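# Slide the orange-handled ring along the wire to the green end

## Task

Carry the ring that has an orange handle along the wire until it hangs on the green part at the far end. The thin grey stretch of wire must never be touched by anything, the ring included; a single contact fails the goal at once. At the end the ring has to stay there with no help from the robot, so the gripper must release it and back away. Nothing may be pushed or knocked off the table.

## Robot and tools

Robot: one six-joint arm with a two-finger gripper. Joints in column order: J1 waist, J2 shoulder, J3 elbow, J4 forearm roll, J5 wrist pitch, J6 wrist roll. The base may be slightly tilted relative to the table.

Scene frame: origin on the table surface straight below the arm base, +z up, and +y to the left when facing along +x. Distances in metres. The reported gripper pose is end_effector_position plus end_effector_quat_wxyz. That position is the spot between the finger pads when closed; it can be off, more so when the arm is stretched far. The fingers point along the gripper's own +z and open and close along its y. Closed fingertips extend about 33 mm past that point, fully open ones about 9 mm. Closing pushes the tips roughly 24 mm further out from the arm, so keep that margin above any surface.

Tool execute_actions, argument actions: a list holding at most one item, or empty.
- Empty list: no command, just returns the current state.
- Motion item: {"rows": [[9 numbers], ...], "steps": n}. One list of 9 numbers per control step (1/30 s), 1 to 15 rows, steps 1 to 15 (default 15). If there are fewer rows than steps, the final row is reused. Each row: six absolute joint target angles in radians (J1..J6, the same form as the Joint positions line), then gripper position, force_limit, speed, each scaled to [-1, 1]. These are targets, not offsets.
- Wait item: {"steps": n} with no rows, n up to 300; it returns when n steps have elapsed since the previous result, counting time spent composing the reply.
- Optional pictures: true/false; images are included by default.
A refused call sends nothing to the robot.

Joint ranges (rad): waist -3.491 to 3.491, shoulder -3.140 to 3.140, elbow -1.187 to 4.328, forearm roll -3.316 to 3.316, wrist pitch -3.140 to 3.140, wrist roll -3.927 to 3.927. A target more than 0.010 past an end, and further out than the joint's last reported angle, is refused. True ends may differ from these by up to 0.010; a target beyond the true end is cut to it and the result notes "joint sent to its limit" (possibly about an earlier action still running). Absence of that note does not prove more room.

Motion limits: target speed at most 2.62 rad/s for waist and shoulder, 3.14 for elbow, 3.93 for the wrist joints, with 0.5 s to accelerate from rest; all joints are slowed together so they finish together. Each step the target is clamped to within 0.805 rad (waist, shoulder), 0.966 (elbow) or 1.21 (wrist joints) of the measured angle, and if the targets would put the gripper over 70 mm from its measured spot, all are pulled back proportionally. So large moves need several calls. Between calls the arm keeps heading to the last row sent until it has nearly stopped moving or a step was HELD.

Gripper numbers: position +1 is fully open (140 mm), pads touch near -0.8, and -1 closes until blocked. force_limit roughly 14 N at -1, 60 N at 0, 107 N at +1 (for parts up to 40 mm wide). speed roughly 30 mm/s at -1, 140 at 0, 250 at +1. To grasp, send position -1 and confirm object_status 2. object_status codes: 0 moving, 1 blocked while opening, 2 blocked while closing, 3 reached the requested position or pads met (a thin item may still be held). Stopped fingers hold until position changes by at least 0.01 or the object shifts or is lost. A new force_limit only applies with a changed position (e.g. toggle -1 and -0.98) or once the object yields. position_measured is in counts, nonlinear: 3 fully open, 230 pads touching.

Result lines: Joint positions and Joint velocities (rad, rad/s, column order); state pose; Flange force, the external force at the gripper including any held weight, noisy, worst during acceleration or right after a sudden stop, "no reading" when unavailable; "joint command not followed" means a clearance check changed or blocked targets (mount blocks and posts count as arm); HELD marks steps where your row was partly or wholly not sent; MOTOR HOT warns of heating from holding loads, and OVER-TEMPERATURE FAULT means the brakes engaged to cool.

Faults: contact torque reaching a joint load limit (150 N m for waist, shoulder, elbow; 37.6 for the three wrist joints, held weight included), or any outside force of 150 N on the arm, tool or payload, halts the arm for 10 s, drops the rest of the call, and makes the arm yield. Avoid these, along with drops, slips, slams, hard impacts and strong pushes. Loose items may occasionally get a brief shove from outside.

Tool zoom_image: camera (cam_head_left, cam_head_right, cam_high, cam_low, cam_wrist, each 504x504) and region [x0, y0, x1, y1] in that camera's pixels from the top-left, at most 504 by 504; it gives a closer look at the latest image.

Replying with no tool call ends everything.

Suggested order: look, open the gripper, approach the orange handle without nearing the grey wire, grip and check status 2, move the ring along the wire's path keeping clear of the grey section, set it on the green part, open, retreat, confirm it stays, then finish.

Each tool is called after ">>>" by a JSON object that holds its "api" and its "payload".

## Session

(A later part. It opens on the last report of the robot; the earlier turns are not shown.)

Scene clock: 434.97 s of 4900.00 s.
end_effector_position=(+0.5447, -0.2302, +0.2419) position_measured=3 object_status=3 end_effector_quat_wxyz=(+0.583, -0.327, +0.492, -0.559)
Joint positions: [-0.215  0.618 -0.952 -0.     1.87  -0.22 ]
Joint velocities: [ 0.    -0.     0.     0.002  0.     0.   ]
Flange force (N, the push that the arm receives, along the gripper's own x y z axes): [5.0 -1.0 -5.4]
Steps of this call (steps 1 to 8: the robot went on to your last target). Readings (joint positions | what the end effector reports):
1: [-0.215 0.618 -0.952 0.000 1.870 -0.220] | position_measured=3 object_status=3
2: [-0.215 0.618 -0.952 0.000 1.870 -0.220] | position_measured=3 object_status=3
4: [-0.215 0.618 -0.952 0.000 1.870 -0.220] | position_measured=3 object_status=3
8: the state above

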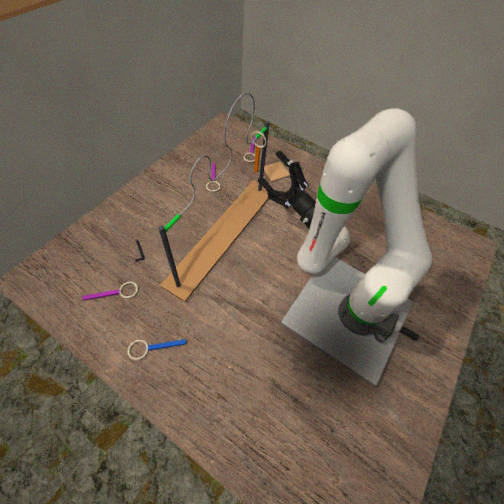

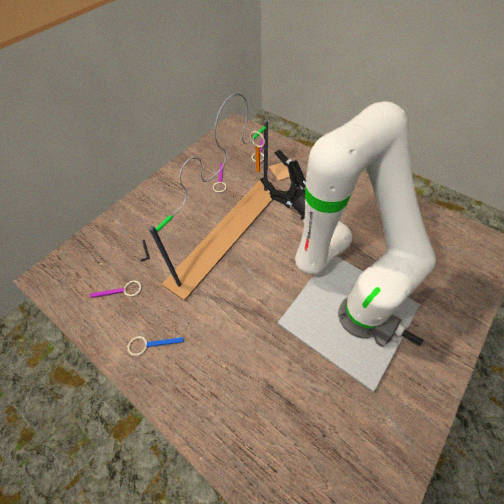

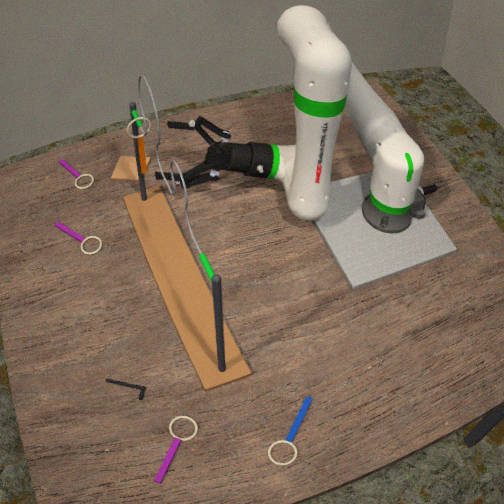

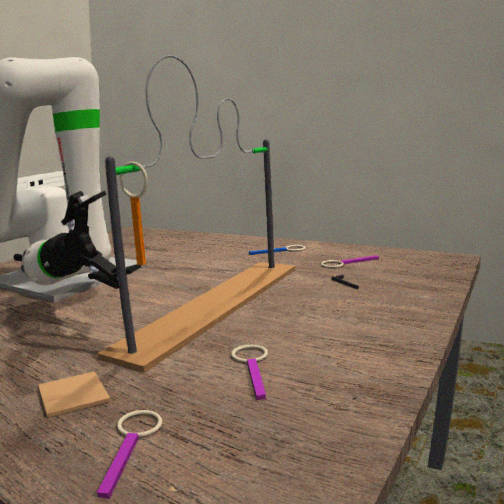

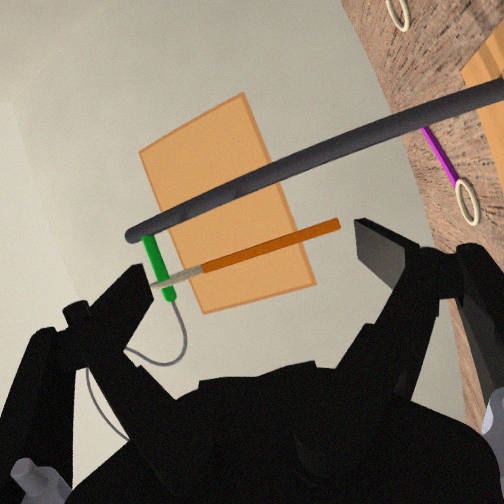

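>>> {"api": "execute_actions", "payload": {"actions": [{"rows": [[-0.2195, 0.6304, -0.8222, 0, 1.7526, -0.22, 1, 0, 0]], "steps": 14}], "pictures": false}}

>>> {"api": "execute_actions", "payload": {"actions": [{"rows": [[-0.2195, 0.6236, -0.8235, 0, 1.7471, -0.22, 1, 0, 0], [-0.2195, 0.6168, -0.8248, 0, 1.7416, -0.22, 1, 0, 0], [-0.2195, 0.6100, -0.8261, 0, 1.7361, -0.22, 1, 0, 0], [-0.2195, 0.6032, -0.8274, 0, 1.7306, -0.22, 1, 0, 0], [-0.2195, 0.5963, -0.8288, 0, 1.7251, -0.22, 1, 0, 0], [-0.2195, 0.5895, -0.8301, 0, 1.7196, -0.22, 1, 0, 0], [-0.2195, 0.5827, -0.8314, 0, 1.7141, -0.22, 1, 0, 0], [-0.2195, 0.5759, -0.8327, 0, 1.7086, -0.22, 1, 0, 0], [-0.2195, 0.5691, -0.8340, 0, 1.7031, -0.22, 1, 0, 0], [-0.2195, 0.5623, -0.8353, 0, 1.6976, -0.22, 1, 0, 0]], "steps": 15}]}}

>>> {"api": "zoom_image", "payload": {"camera": "cam_wrist", "region": [120, 160, 420, 360]}}

>>> {"api": "zoom_image", "payload": {"camera": "cam_high", "region": [110, 90, 230, 210]}}

>>> {"api": "zoom_image", "payload": {"camera": "cam_low", "region": [60, 150, 200, 290]}}

Scene clock: 515.67 s of 4900.00 s.
end_effector_position=(+0.5974, -0.2425, +0.2423) position_measured=3 object_status=3 end_effector_quat_wxyz=(+0.581, -0.325, +0.493, -0.560)
Joint positions: [-0.219  0.63  -0.822 -0.     1.753 -0.22 ]
Joint velocities: [-0.001 -0.001  0.001  0.002 -0.     0.   ]
Flange force (N, the push that the arm receives, along the gripper's own x y z axes): [3.9 0.5 -4.3]
Steps of this call (steps 1 to 15: the robot went on to your last target; steps 16 to 90: nothing new was sent; then 77.23 s passed at rest; steps 91 to 104: all 14 steps of this action). Readings (joint positions | what the end effector reports):
91: [-0.215 0.618 -0.952 -0.000 1.869 -0.220] | position_measured=3 object_status=3
92: [-0.215 0.618 -0.946 -0.000 1.864 -0.220] | position_measured=3 object_status=3
94: [-0.216 0.622 -0.914 -0.000 1.835 -0.220] | position_measured=3 object_status=3
98: [-0.219 0.630 -0.829 -0.000 1.759 -0.220] | position_measured=3 object_status=3
104: the state above

Scene clock: 516.17 s of 4900.00 s.
end_effector_position=(+0.5976, -0.2425, +0.2614) position_measured=3 object_status=3 end_effector_quat_wxyz=(+0.581, -0.325, +0.493, -0.560)
Joint positions: [-0.22   0.562 -0.835  0.     1.698 -0.22 ]
Joint velocities: [ 0.    -0.002  0.    -0.001 -0.002 -0.   ]
Flange force (N, the push that the arm receives, along the gripper's own x y z axes): [6.3 0.2 -2.4]
Steps of this call (steps 1 to 15: all 15 steps of this action). Readings (joint positions | what the end effector reports):
1: [-0.219 0.630 -0.822 -0.000 1.752 -0.220] | position_measured=3 object_status=3
2: [-0.219 0.627 -0.823 -0.000 1.750 -0.220] | position_measured=3 object_status=3
4: [-0.219 0.616 -0.825 0.000 1.741 -0.220] | position_measured=3 object_status=3
8: [-0.220 0.589 -0.830 0.000 1.720 -0.220] | position_measured=3 object_status=3
15: the state above

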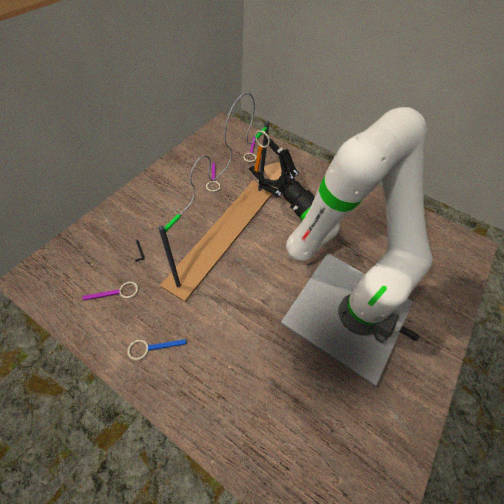

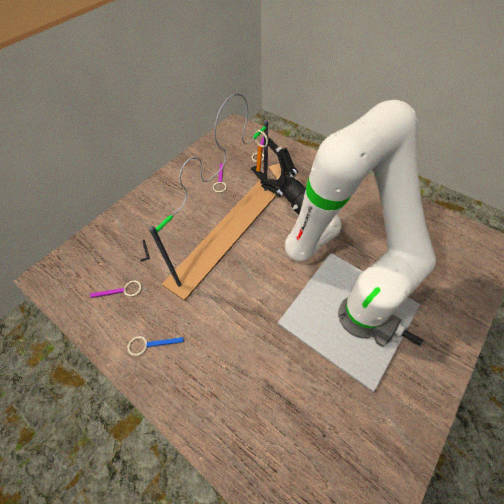

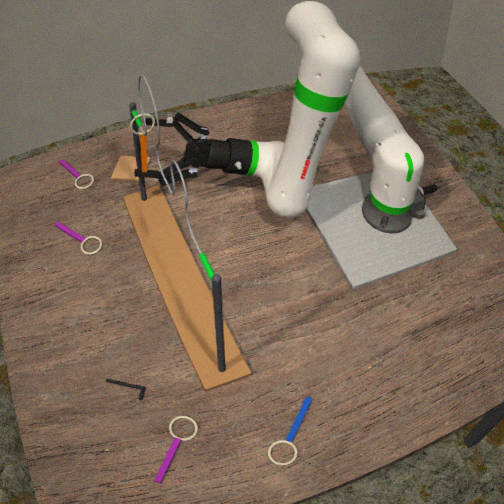

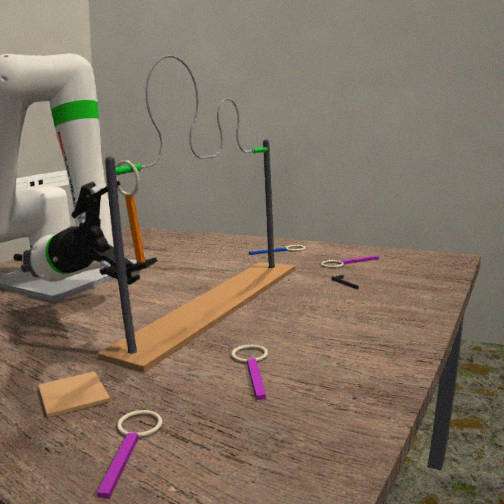

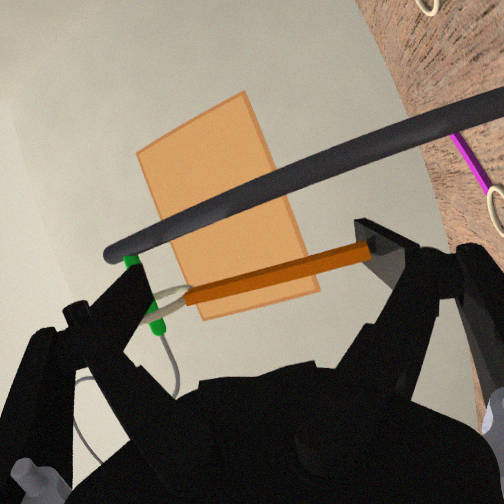

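Region (120, 160, 420, 360) of cam_wrist's 504x504 image, scaled by 1.680, with more detail than that image has.

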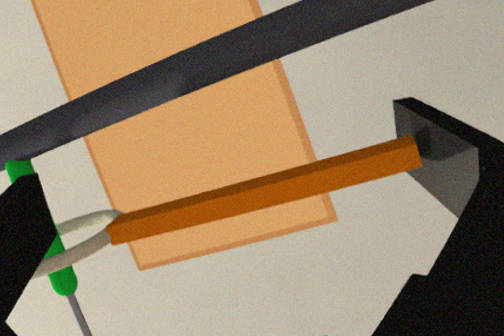

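Region (110, 90, 230, 210) of cam_high's 504x504 image, scaled by 4.200, with more detail than that image has.

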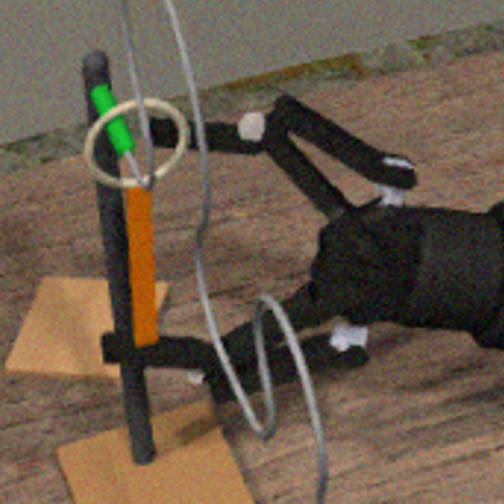

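Region (60, 150, 200, 290) of cam_low's 504x504 image, scaled by 3.600, with more detail than that image has.

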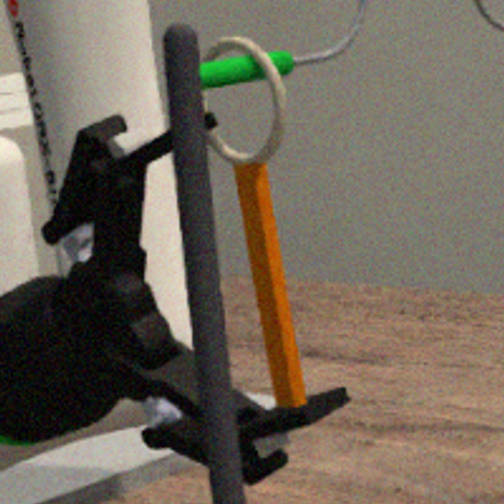

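>>> {"api": "execute_actions", "payload": {"actions": [{"rows": [[-0.2196, 0.5560, -0.8393, 0, 1.6913, -0.22, 1, 0, 0], [-0.2196, 0.5466, -0.8454, 0, 1.6819, -0.22, 1, 0, 0], [-0.2197, 0.5340, -0.8534, 0, 1.6694, -0.22, 1, 0, 0], [-0.2198, 0.5199, -0.8624, 0, 1.6553, -0.22, 1, 0, 0], [-0.2199, 0.5057, -0.8715, 0, 1.6412, -0.22, 1, 0, 0], [-0.2199, 0.4916, -0.8805, 0, 1.6271, -0.22, 1, 0, 0], [-0.2200, 0.4774, -0.8896, 0, 1.6130, -0.22, 1, 0, 0], [-0.2201, 0.4633, -0.8986, 0, 1.5989, -0.22, 1, 0, 0], [-0.2202, 0.4491, -0.9077, 0, 1.5848, -0.22, 1, 0, 0], [-0.2202, 0.4345, -0.9170, 0, 1.5702, -0.22, 1, 0, 0], [-0.2203, 0.4198, -0.9264, 0, 1.5555, -0.22, 1, 0, 0], [-0.2204, 0.4051, -0.9358, 0, 1.5409, -0.22, 1, 0, 0]], "steps": 12}], "pictures": false}}

>>> {"api": "execute_actions", "payload": {"actions": [{"rows": [[-0.2203, 0.3865, -0.9432, 0, 1.5221, -0.2185, 1, 0, 0], [-0.2203, 0.3680, -0.9506, 0, 1.5032, -0.2169, 1, 0, 0], [-0.2202, 0.3494, -0.9580, 0, 1.4844, -0.2154, 1, 0, 0], [-0.2202, 0.3309, -0.9654, 0, 1.4655, -0.2138, 1, 0, 0], [-0.2201, 0.3123, -0.9728, 0, 1.4467, -0.2123, 1, 0, 0], [-0.2200, 0.2938, -0.9802, 0, 1.4278, -0.2108, 1, 0, 0], [-0.2200, 0.2752, -0.9876, 0, 1.4090, -0.2092, 1, 0, 0], [-0.2199, 0.2567, -0.9950, 0, 1.3901, -0.2077, 1, 0, 0], [-0.2198, 0.2381, -1.0024, 0, 1.3713, -0.2062, 1, 0, 0], [-0.2198, 0.2196, -1.0098, 0, 1.3524, -0.2046, 1, 0, 0], [-0.2197, 0.2010, -1.0172, 0, 1.3336, -0.2031, 1, 0, 0], [-0.2197, 0.1825, -1.0246, 0, 1.3147, -0.2015, 1, 0, 0], [-0.2196, 0.1639, -1.0320, 0, 1.2959, -0.20, 1, 0, 0]], "steps": 13}], "pictures": false}}

>>> {"api": "execute_actions", "payload": {"actions": [{"rows": [[-0.2191, 0.1445, -1.0364, 0, 1.2758, -0.1943, 1, 0, 0], [-0.2186, 0.1251, -1.0407, 0, 1.2558, -0.1886, 1, 0, 0], [-0.2181, 0.1056, -1.0451, 0, 1.2357, -0.1829, 1, 0, 0], [-0.2176, 0.0862, -1.0495, 0, 1.2157, -0.1771, 1, 0, 0], [-0.2171, 0.0668, -1.0538, 0, 1.1956, -0.1714, 1, 0, 0], [-0.2166, 0.0474, -1.0582, 0, 1.1756, -0.1657, 1, 0, 0], [-0.2161, 0.0280, -1.0626, 0, 1.1555, -0.16, 1, 0, 0], [-0.2155, 0.0085, -1.0669, 0, 1.1354, -0.1543, 1, 0, 0], [-0.2150, -0.0109, -1.0713, 0, 1.1154, -0.1486, 1, 0, 0], [-0.2145, -0.0303, -1.0756, 0, 1.0953, -0.1429, 1, 0, 0], [-0.2140, -0.0497, -1.0800, 0, 1.0753, -0.1371, 1, 0, 0], [-0.2135, -0.0692, -1.0844, 0, 1.0552, -0.1314, 1, 0, 0], [-0.2130, -0.0886, -1.0887, 0, 1.0352, -0.1257, 1, 0, 0], [-0.2125, -0.108, -1.0931, 0, 1.0151, -0.12, 1, 0, 0]], "steps": 14}], "pictures": false}}

>>> {"api": "execute_actions", "payload": {"actions": [{"rows": [[-0.2119, -0.1274, -1.0955, 0, 0.9957, -0.1138, 1, 0, 0], [-0.2113, -0.1469, -1.0979, 0, 0.9764, -0.1077, 1, 0, 0], [-0.2107, -0.1663, -1.1003, 0, 0.9570, -0.1015, 1, 0, 0], [-0.2100, -0.1858, -1.1026, 0, 0.9377, -0.0954, 1, 0, 0], [-0.2094, -0.2052, -1.1050, 0, 0.9183, -0.0892, 1, 0, 0], [-0.2088, -0.2246, -1.1074, 0, 0.8989, -0.0831, 1, 0, 0], [-0.2082, -0.2441, -1.1098, 0, 0.8796, -0.0769, 1, 0, 0], [-0.2076, -0.2635, -1.1122, 0, 0.8602, -0.0708, 1, 0, 0], [-0.2070, -0.2829, -1.1146, 0, 0.8408, -0.0646, 1, 0, 0], [-0.2063, -0.3024, -1.1169, 0, 0.8215, -0.0585, 1, 0, 0], [-0.2057, -0.3218, -1.1193, 0, 0.8021, -0.0523, 1, 0, 0], [-0.2051, -0.3413, -1.1217, 0, 0.7828, -0.0462, 1, 0, 0], [-0.2045, -0.3607, -1.1241, 0, 0.7634, -0.04, 1, 0, 0]], "steps": 13}], "pictures": false}}

>>> {"api": "execute_actions", "payload": {"actions": [{"rows": [[-0.2040, -0.3799, -1.1243, 0, 0.7444, -0.0354, 1, 0, 0], [-0.2035, -0.3991, -1.1244, 0, 0.7253, -0.0308, 1, 0, 0], [-0.2029, -0.4183, -1.1246, 0, 0.7063, -0.0262, 1, 0, 0], [-0.2024, -0.4375, -1.1247, 0, 0.6872, -0.0216, 1, 0, 0], [-0.2019, -0.4567, -1.1249, 0, 0.6682, -0.017, 1, 0, 0], [-0.2014, -0.4743, -1.1251, 0, 0.6508, -0.0128, 1, 0, 0], [-0.2010, -0.4901, -1.1252, 0, 0.6351, -0.009, 1, 0, 0], [-0.2007, -0.5035, -1.1253, 0, 0.6218, -0.0058, 1, 0, 0], [-0.2004, -0.5143, -1.1254, 0, 0.6111, -0.0032, 1, 0, 0], [-0.2001, -0.5227, -1.1255, 0, 0.6028, -0.0012, 1, 0, 0], [-0.2000, -0.5277, -1.1255, 0, 0.5978, 0, 1, 0, 0]], "steps": 15}]}}

>>> {"api": "zoom_image", "payload": {"camera": "cam_wrist", "region": [120, 130, 420, 330]}}

>>> {"api": "zoom_image", "payload": {"camera": "cam_high", "region": [110, 80, 250, 200]}}

>>> {"api": "zoom_image", "payload": {"camera": "cam_low", "region": [40, 130, 180, 270]}}

Scene clock: 563.70 s of 4900.00 s.
end_effector_position=(+0.5800, -0.2397, +0.2623) position_measured=3 object_status=3 end_effector_quat_wxyz=(+0.565, -0.342, +0.518, -0.544)
Joint positions: [-0.22   0.443 -0.912  0.     1.579 -0.22 ]
Joint velocities: [-0.002 -0.42  -0.268 -0.    -0.415  0.   ]
Flange force (N, the push that the arm receives, along the gripper's own x y z axes): [4.8 -1.8 -1.1]
Steps of this call (steps 1 to 15: the robot went on to your last target; steps 16 to 90: nothing new was sent; then 44.13 s passed at rest; steps 91 to 102: all 12 steps of this action). Readings (joint positions | what the end effector reports):
91: [-0.220 0.562 -0.836 0.000 1.697 -0.220] | position_measured=3 object_status=3
92: [-0.220 0.559 -0.838 0.000 1.694 -0.220] | position_measured=3 object_status=3
94: [-0.220 0.545 -0.846 0.000 1.680 -0.220] | position_measured=3 object_status=3
98: [-0.220 0.498 -0.876 0.000 1.634 -0.220] | position_measured=3 object_status=3
102: the state above

Scene clock: 564.13 s of 4900.00 s.
end_effector_position=(+0.5519, -0.2345, +0.2712) position_measured=3 object_status=3 end_effector_quat_wxyz=(+0.537, -0.368, +0.548, -0.526)
Joint positions: [-0.22   0.219 -1.01   0.     1.352 -0.205]
Joint velocities: [ 0.003 -0.544 -0.217  0.001 -0.549  0.045]
Flange force (N, the push that the arm receives, along the gripper's own x y z axes): [12.5 6.3 3.6]
Steps of this call (steps 1 to 13: all 13 steps of this action). Readings (joint positions | what the end effector reports):
1: [-0.220 0.429 -0.921 0.000 1.564 -0.220] | position_measured=3 object_status=3
2: [-0.220 0.414 -0.929 0.000 1.549 -0.220] | position_measured=3 object_status=3
4: [-0.220 0.381 -0.944 0.000 1.517 -0.219] | position_measured=3 object_status=3
8: [-0.220 0.311 -0.973 0.000 1.445 -0.212] | position_measured=3 object_status=3
13: the state above

Scene clock: 564.60 s of 4900.00 s.
end_effector_position=(+0.5238, -0.2258, +0.2890) position_measured=3 object_status=3 end_effector_quat_wxyz=(+0.503, -0.404, +0.557, -0.523)
Joint positions: [-0.214 -0.048 -1.08   0.     1.077 -0.138]
Joint velocities: [ 0.014 -0.572 -0.129 -0.003 -0.586  0.168]
Flange force (N, the push that the arm receives, along the gripper's own x y z axes): [1.1 -5.1 -7.8]
Steps of this call (steps 1 to 14: all 14 steps of this action). Readings (joint positions | what the end effector reports):
1: [-0.220 0.201 -1.017 0.000 1.333 -0.203] | position_measured=3 object_status=3
2: [-0.220 0.182 -1.024 0.000 1.314 -0.201] | position_measured=3 object_status=3
4: [-0.219 0.145 -1.035 0.000 1.276 -0.194] | position_measured=3 object_status=3
8: [-0.217 0.068 -1.053 0.000 1.197 -0.172] | position_measured=3 object_status=3
14: the state above

Scene clock: 565.03 s of 4900.00 s.
end_effector_position=(+0.4981, -0.2171, +0.3130) position_measured=3 object_status=3 end_effector_quat_wxyz=(+0.475, -0.436, +0.550, -0.531)
Joint positions: [-0.206 -0.301 -1.117  0.     0.823 -0.059]
Joint velocities: [ 0.017 -0.575 -0.071 -0.    -0.566  0.18 ]
Flange force (N, the push that the arm receives, along the gripper's own x y z axes): no reading
Steps of this call (steps 1 to 13: all 13 steps of this action). Readings (joint positions | what the end effector reports):
1: [-0.214 -0.068 -1.084 0.000 1.057 -0.132] | position_measured=3 object_status=3
2: [-0.213 -0.087 -1.088 0.000 1.037 -0.126] | position_measured=3 object_status=3
4: [-0.212 -0.126 -1.094 0.000 0.997 -0.114] | position_measured=3 object_status=3
8: [-0.209 -0.204 -1.105 0.000 0.920 -0.090] | position_measured=3 object_status=3
13: the state above

Scene clock: 565.53 s of 4900.00 s.
end_effector_position=(+0.4755, -0.2100, +0.3440) position_measured=3 object_status=3 end_effector_quat_wxyz=(+0.460, -0.456, +0.537, -0.541)
Joint positions: [-0.2   -0.527 -1.125  0.     0.598 -0.   ]
Joint velocities: [ 0.    -0.007 -0.001 -0.    -0.011  0.002]
Flange force (N, the push that the arm receives, along the gripper's own x y z axes): no reading
Steps of this call (steps 1 to 15: all 15 steps of this action). Readings (joint positions | what the end effector reports):
1: [-0.206 -0.320 -1.119 0.000 0.804 -0.053] | position_measured=3 object_status=3
2: [-0.205 -0.340 -1.121 0.000 0.784 -0.047] | position_measured=3 object_status=3
4: [-0.204 -0.378 -1.124 0.000 0.746 -0.036] | position_measured=3 object_status=3
8: [-0.202 -0.455 -1.125 0.000 0.670 -0.018] | position_measured=3 object_status=3
15: the state above

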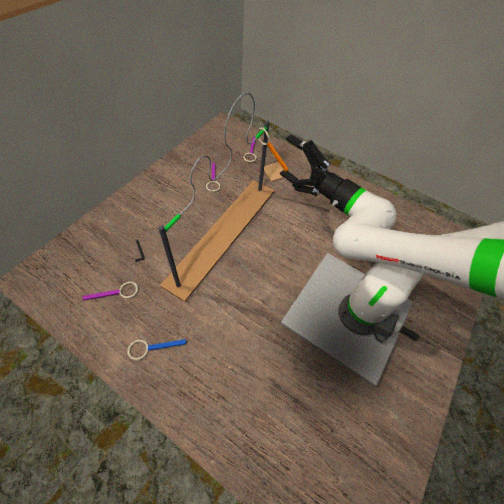

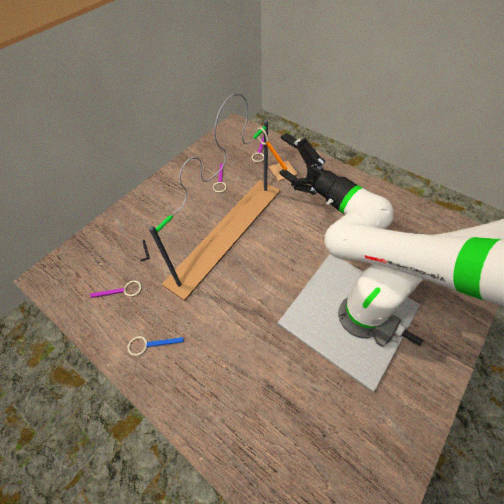

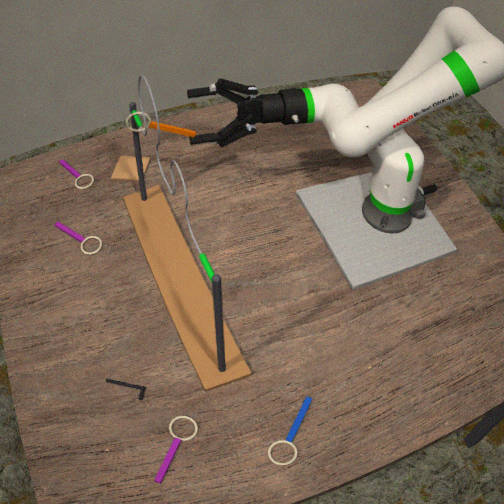

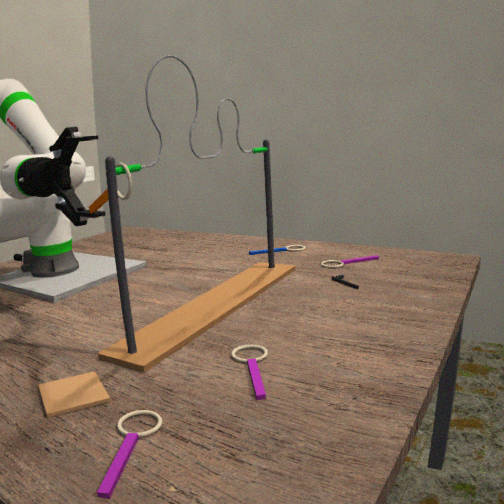

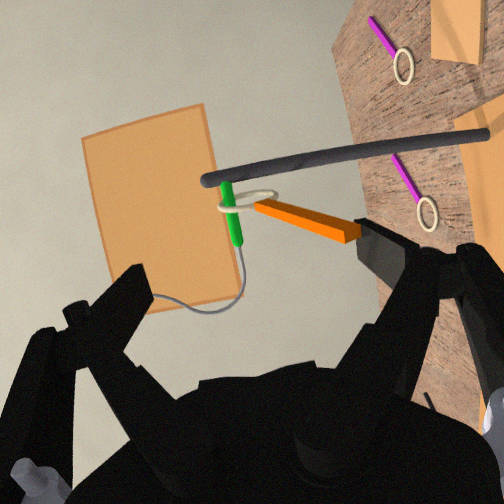

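Region (120, 130, 420, 330) of cam_wrist's 504x504 image, scaled by 1.680, with more detail than that image has.

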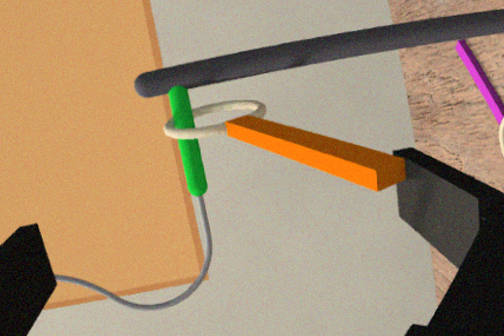

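Region (110, 80, 250, 200) of cam_high's 504x504 image, scaled by 3.600, with more detail than that image has; it fills the top 432 rows of this view, and the rest is white.

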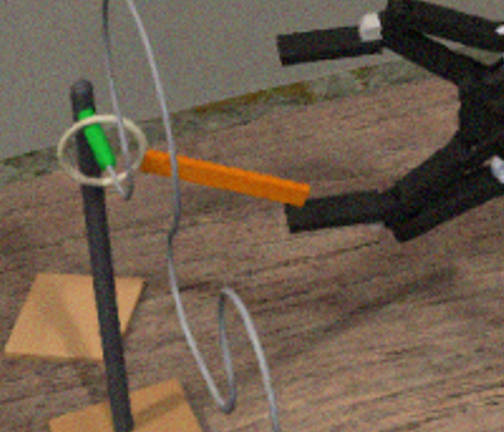

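Region (40, 130, 180, 270) of cam_low's 504x504 image, scaled by 3.600, with more detail than that image has.

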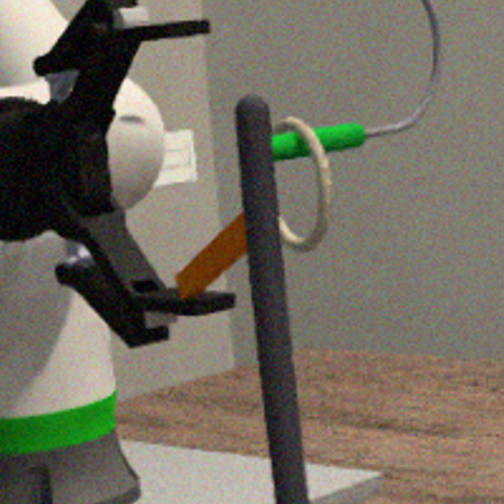

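>>> {"api": "execute_actions", "payload": {"actions": [{"rows": [[-0.2000, -0.5209, -1.1228, 0, 0.6019, 0, 1, 0, 0], [-0.2000, -0.5100, -1.1184, 0, 0.6084, 0, 1, 0, 0], [-0.2000, -0.4964, -1.1130, 0, 0.6166, 0, 1, 0, 0], [-0.2010, -0.4828, -1.1076, 0, 0.6248, 0, 1, 0, 0], [-0.2030, -0.4691, -1.1022, 0, 0.6331, 0, 1, 0, 0], [-0.2060, -0.4555, -1.0967, 0, 0.6412, 0, 1, 0, 0], [-0.2095, -0.4419, -1.0913, 0, 0.6494, 0, 1, 0, 0], [-0.2130, -0.4283, -1.0859, 0, 0.6576, 0, 1, 0, 0], [-0.2165, -0.4147, -1.0804, 0, 0.6657, 0, 1, 0, 0], [-0.2200, -0.4038, -1.0761, 0, 0.6723, 0, 1, 0, 0], [-0.2235, -0.3956, -1.0728, 0, 0.6772, 0, 1, 0, 0], [-0.2265, -0.3915, -1.0712, 0, 0.6797, 0, 1, 0, 0], [-0.2290, -0.3915, -1.0712, 0, 0.6797, 0, 1, 0, 0], [-0.2305, -0.3915, -1.0712, 0, 0.6797, 0, 1, 0, 0], [-0.2310, -0.3915, -1.0712, 0, 0.6797, 0, 1, 0, 0]], "steps": 15}], "pictures": false}}

>>> {"api": "execute_actions", "payload": {"actions": [{"steps": 6}]}}

>>> {"api": "zoom_image", "payload": {"camera": "cam_wrist", "region": [120, 130, 420, 330]}}

>>> {"api": "zoom_image", "payload": {"camera": "cam_high", "region": [110, 80, 250, 200]}}

Scene clock: 587.93 s of 4900.00 s.
end_effector_position=(+0.4975, -0.2293, +0.3407) position_measured=3 object_status=3 end_effector_quat_wxyz=(+0.452, -0.448, +0.544, -0.547)
Joint positions: [-0.229 -0.392 -1.072  0.     0.679  0.   ]
Joint velocities: [-0.058  0.032  0.011 -0.001  0.02   0.   ]
Flange force (N, the push that the arm receives, along the gripper's own x y z axes): no reading
Steps of this call (steps 1 to 15: the robot went on to your last target; steps 16 to 90: nothing new was sent; then 18.90 s passed at rest; steps 91 to 105: all 15 steps of this action). Readings (joint positions | what the end effector reports):
91: [-0.200 -0.527 -1.125 0.000 0.598 0.000] | position_measured=3 object_status=3
92: [-0.200 -0.524 -1.124 0.000 0.600 -0.000] | position_measured=3 object_status=3
94: [-0.200 -0.509 -1.118 0.000 0.609 -0.000] | position_measured=3 object_status=3
98: [-0.204 -0.462 -1.099 0.000 0.637 0.000] | position_measured=3 object_status=3
105: the state above

Scene clock: 588.13 s of 4900.00 s.
end_effector_position=(+0.4972, -0.2303, +0.3407) position_measured=3 object_status=3 end_effector_quat_wxyz=(+0.451, -0.447, +0.544, -0.548)
Joint positions: [-0.231 -0.392 -1.071  0.     0.68   0.   ]
Joint velocities: [-0.002  0.    -0.    -0.     0.     0.   ]
Flange force (N, the push that the arm receives, along the gripper's own x y z axes): no reading
Steps of this call (steps 1 to 6: the robot went on to your last target). Readings (joint positions | what the end effector reports):
1: [-0.230 -0.392 -1.071 0.000 0.680 0.000] | position_measured=3 object_status=3
2: [-0.231 -0.392 -1.071 0.000 0.680 -0.000] | position_measured=3 object_status=3
4: [-0.231 -0.392 -1.071 0.000 0.680 0.000] | position_measured=3 object_status=3
6: the state above

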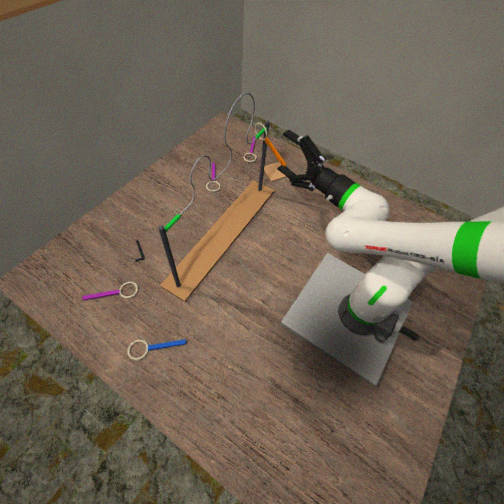

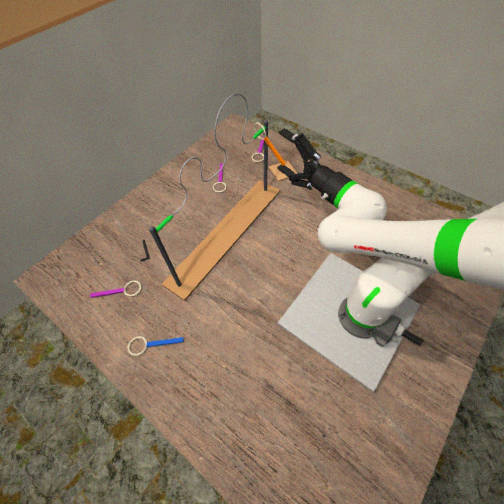

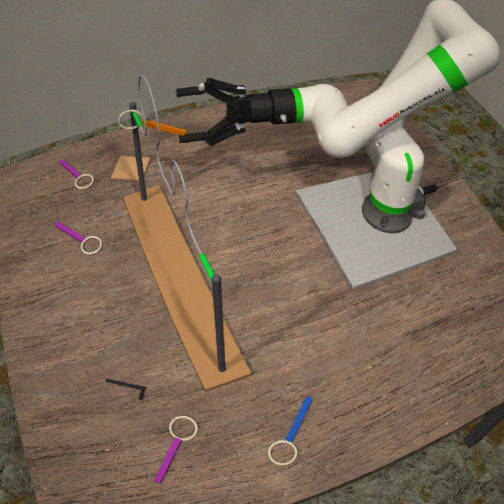

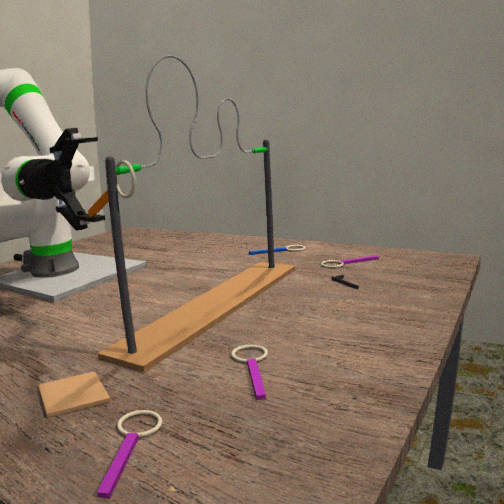

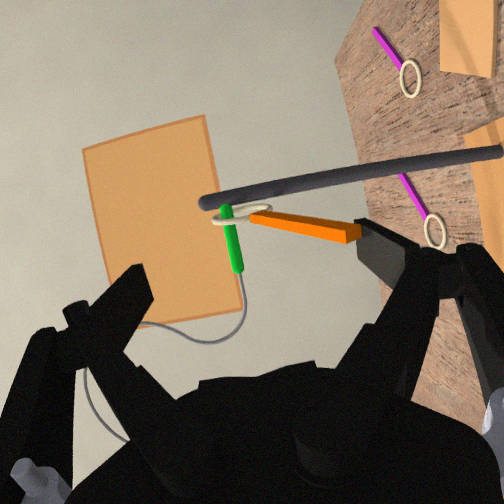

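Region (120, 130, 420, 330) of cam_wrist's 504x504 image, scaled by 1.680, with more detail than that image has.

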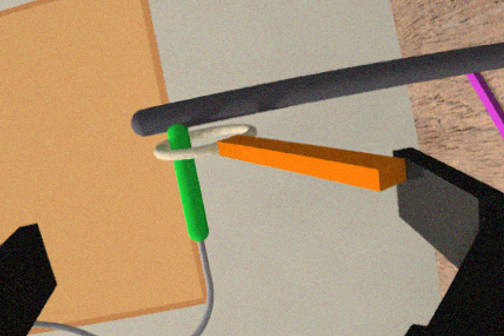

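Region (110, 80, 250, 200) of cam_high's 504x504 image, scaled by 3.600, with more detail than that image has; it fills the top 432 rows of this view, and the rest is white.

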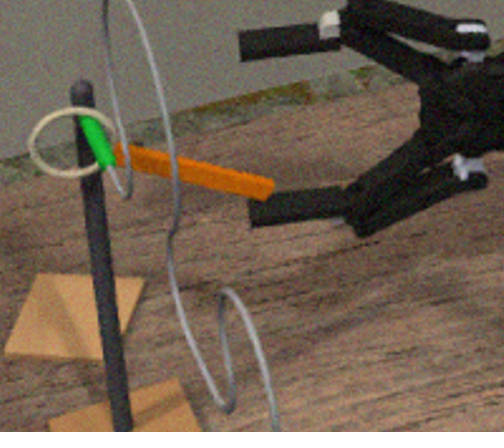

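>>> {"api": "execute_actions", "payload": {"actions": [{"rows": [[-0.231, -0.3905, -1.0648, 0, 0.6743, 0, 1, 0.2, -0.4], [-0.231, -0.3891, -1.0564, 0, 0.6673, 0, 1, 0.2, -0.4], [-0.231, -0.3877, -1.0474, 0, 0.6597, 0, 1, 0.2, -0.4], [-0.231, -0.3862, -1.0385, 0, 0.6523, 0, 1, 0.2, -0.4], [-0.231, -0.3848, -1.0295, 0, 0.6447, 0, -1, 0.2, -0.4], [-0.231, -0.3833, -1.0205, 0, 0.6372, 0, -1, 0.2, -0.4], [-0.231, -0.3820, -1.0125, 0, 0.6305, 0, -1, 0.2, -0.4], [-0.231, -0.3811, -1.0070, 0, 0.6259, 0, -1, 0.2, -0.4]], "steps": 15}], "pictures": false}}

>>> {"api": "execute_actions", "payload": {"actions": [{"steps": 40}]}}

>>> {"api": "zoom_image", "payload": {"camera": "cam_wrist", "region": [170, 150, 320, 300]}}

>>> {"api": "zoom_image", "payload": {"camera": "cam_high", "region": [105, 80, 225, 180]}}

>>> {"api": "zoom_image", "payload": {"camera": "cam_low", "region": [60, 130, 180, 230]}}

Scene clock: 603.57 s of 4900.00 s.
end_effector_position=(+0.5147, -0.2338, +0.3608) position_measured=54 object_status=0 end_effector_quat_wxyz=(+0.451, -0.447, +0.544, -0.548)
Joint positions: [-0.231 -0.381 -1.007 -0.     0.626  0.   ]
Joint velocities: [ 0.001 -0.001  0.001  0.001  0.     0.   ]
Flange force (N, the push that the arm receives, along the gripper's own x y z axes): no reading
Steps of this call (steps 1 to 15: the robot went on to your last target; steps 16 to 90: nothing new was sent; then 11.93 s passed at rest; steps 91 to 105: all 15 steps of this action). Readings (joint positions | what the end effector reports):
91: [-0.231 -0.391 -1.071 -0.000 0.680 0.000] | position_measured=3 object_status=3
92: [-0.231 -0.391 -1.067 -0.000 0.677 0.000] | position_measured=3 object_status=3
94: [-0.231 -0.389 -1.055 -0.000 0.666 0.000] | position_measured=3 object_status=3
98: [-0.231 -0.383 -1.021 -0.000 0.638 0.000] | position_measured=17 object_status=0
105: the state above

Scene clock: 604.90 s of 4900.00 s.
end_effector_position=(+0.5147, -0.2337, +0.3608) position_measured=213 object_status=2 end_effector_quat_wxyz=(+0.451, -0.447, +0.544, -0.548)
Joint positions: [-0.231 -0.381 -1.007  0.     0.626  0.   ]
Joint velocities: [-0.001  0.     0.    -0.001 -0.    -0.   ]
Flange force (N, the push that the arm receives, along the gripper's own x y z axes): no reading
Steps of this call (steps 1 to 15: the robot went on to your last target; steps 16 to 40: nothing new was sent). Readings (joint positions | what the end effector reports):
1: [-0.231 -0.381 -1.007 -0.000 0.626 0.000] | position_measured=59 object_status=0
2: [-0.231 -0.381 -1.007 -0.000 0.626 0.000] | position_measured=64 object_status=0
4: [-0.231 -0.381 -1.007 -0.000 0.626 0.000] | position_measured=74 object_status=0
8: [-0.231 -0.381 -1.007 -0.000 0.626 0.000] | position_measured=95 object_status=0
40: the state above
The arm was judged still, so your last target was given up. Only a new action makes it travel on or press farther. Fingers that are still opening or closing keep moving.

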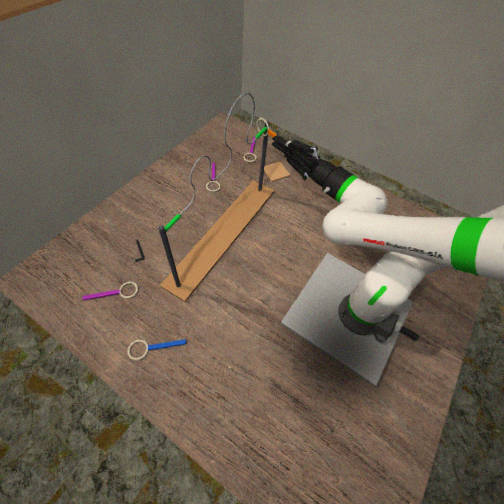

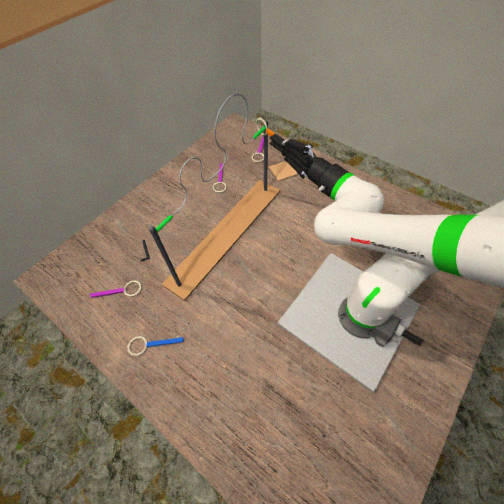

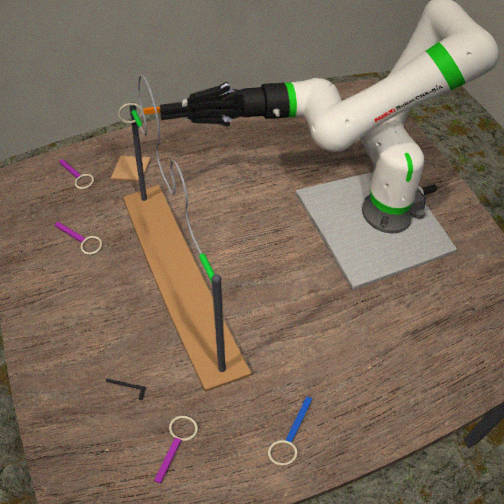

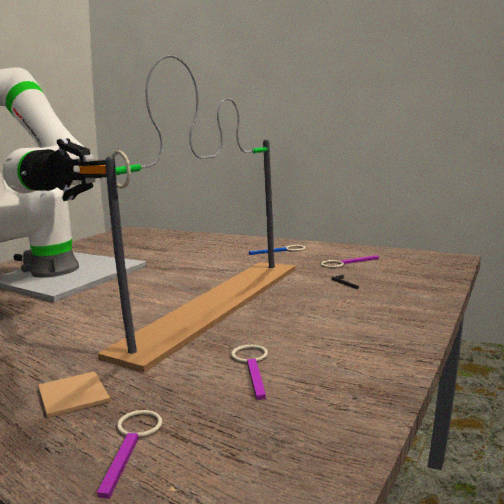

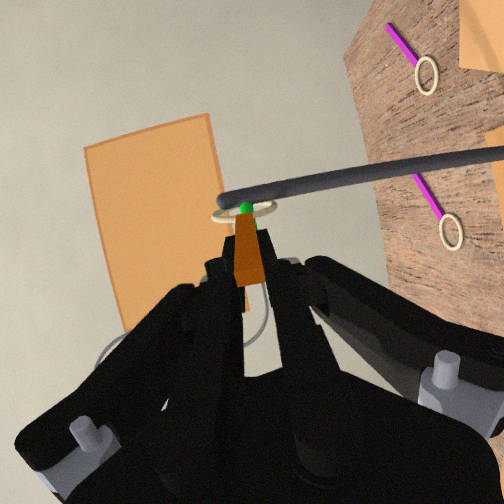

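Region (170, 150, 320, 300) of cam_wrist's 504x504 image, scaled by 3.360, with more detail than that image has.

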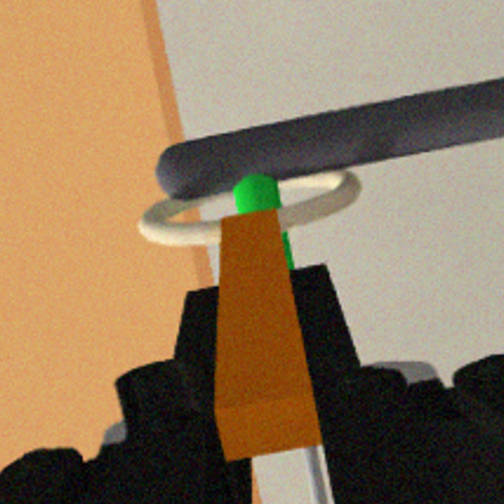

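Region (105, 80, 225, 180) of cam_high's 504x504 image, scaled by 4.200, with more detail than that image has.

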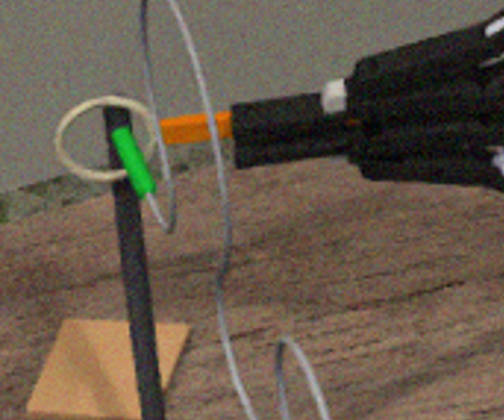

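Region (60, 130, 180, 230) of cam_low's 504x504 image, scaled by 4.200, with more detail than that image has.

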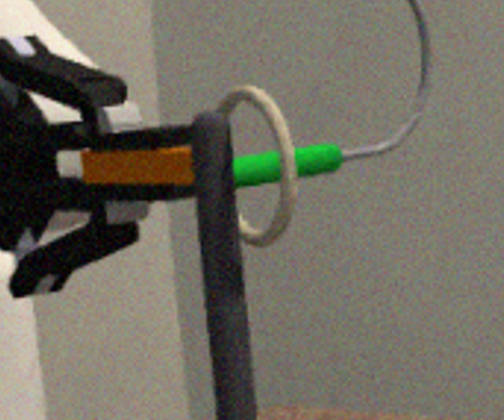

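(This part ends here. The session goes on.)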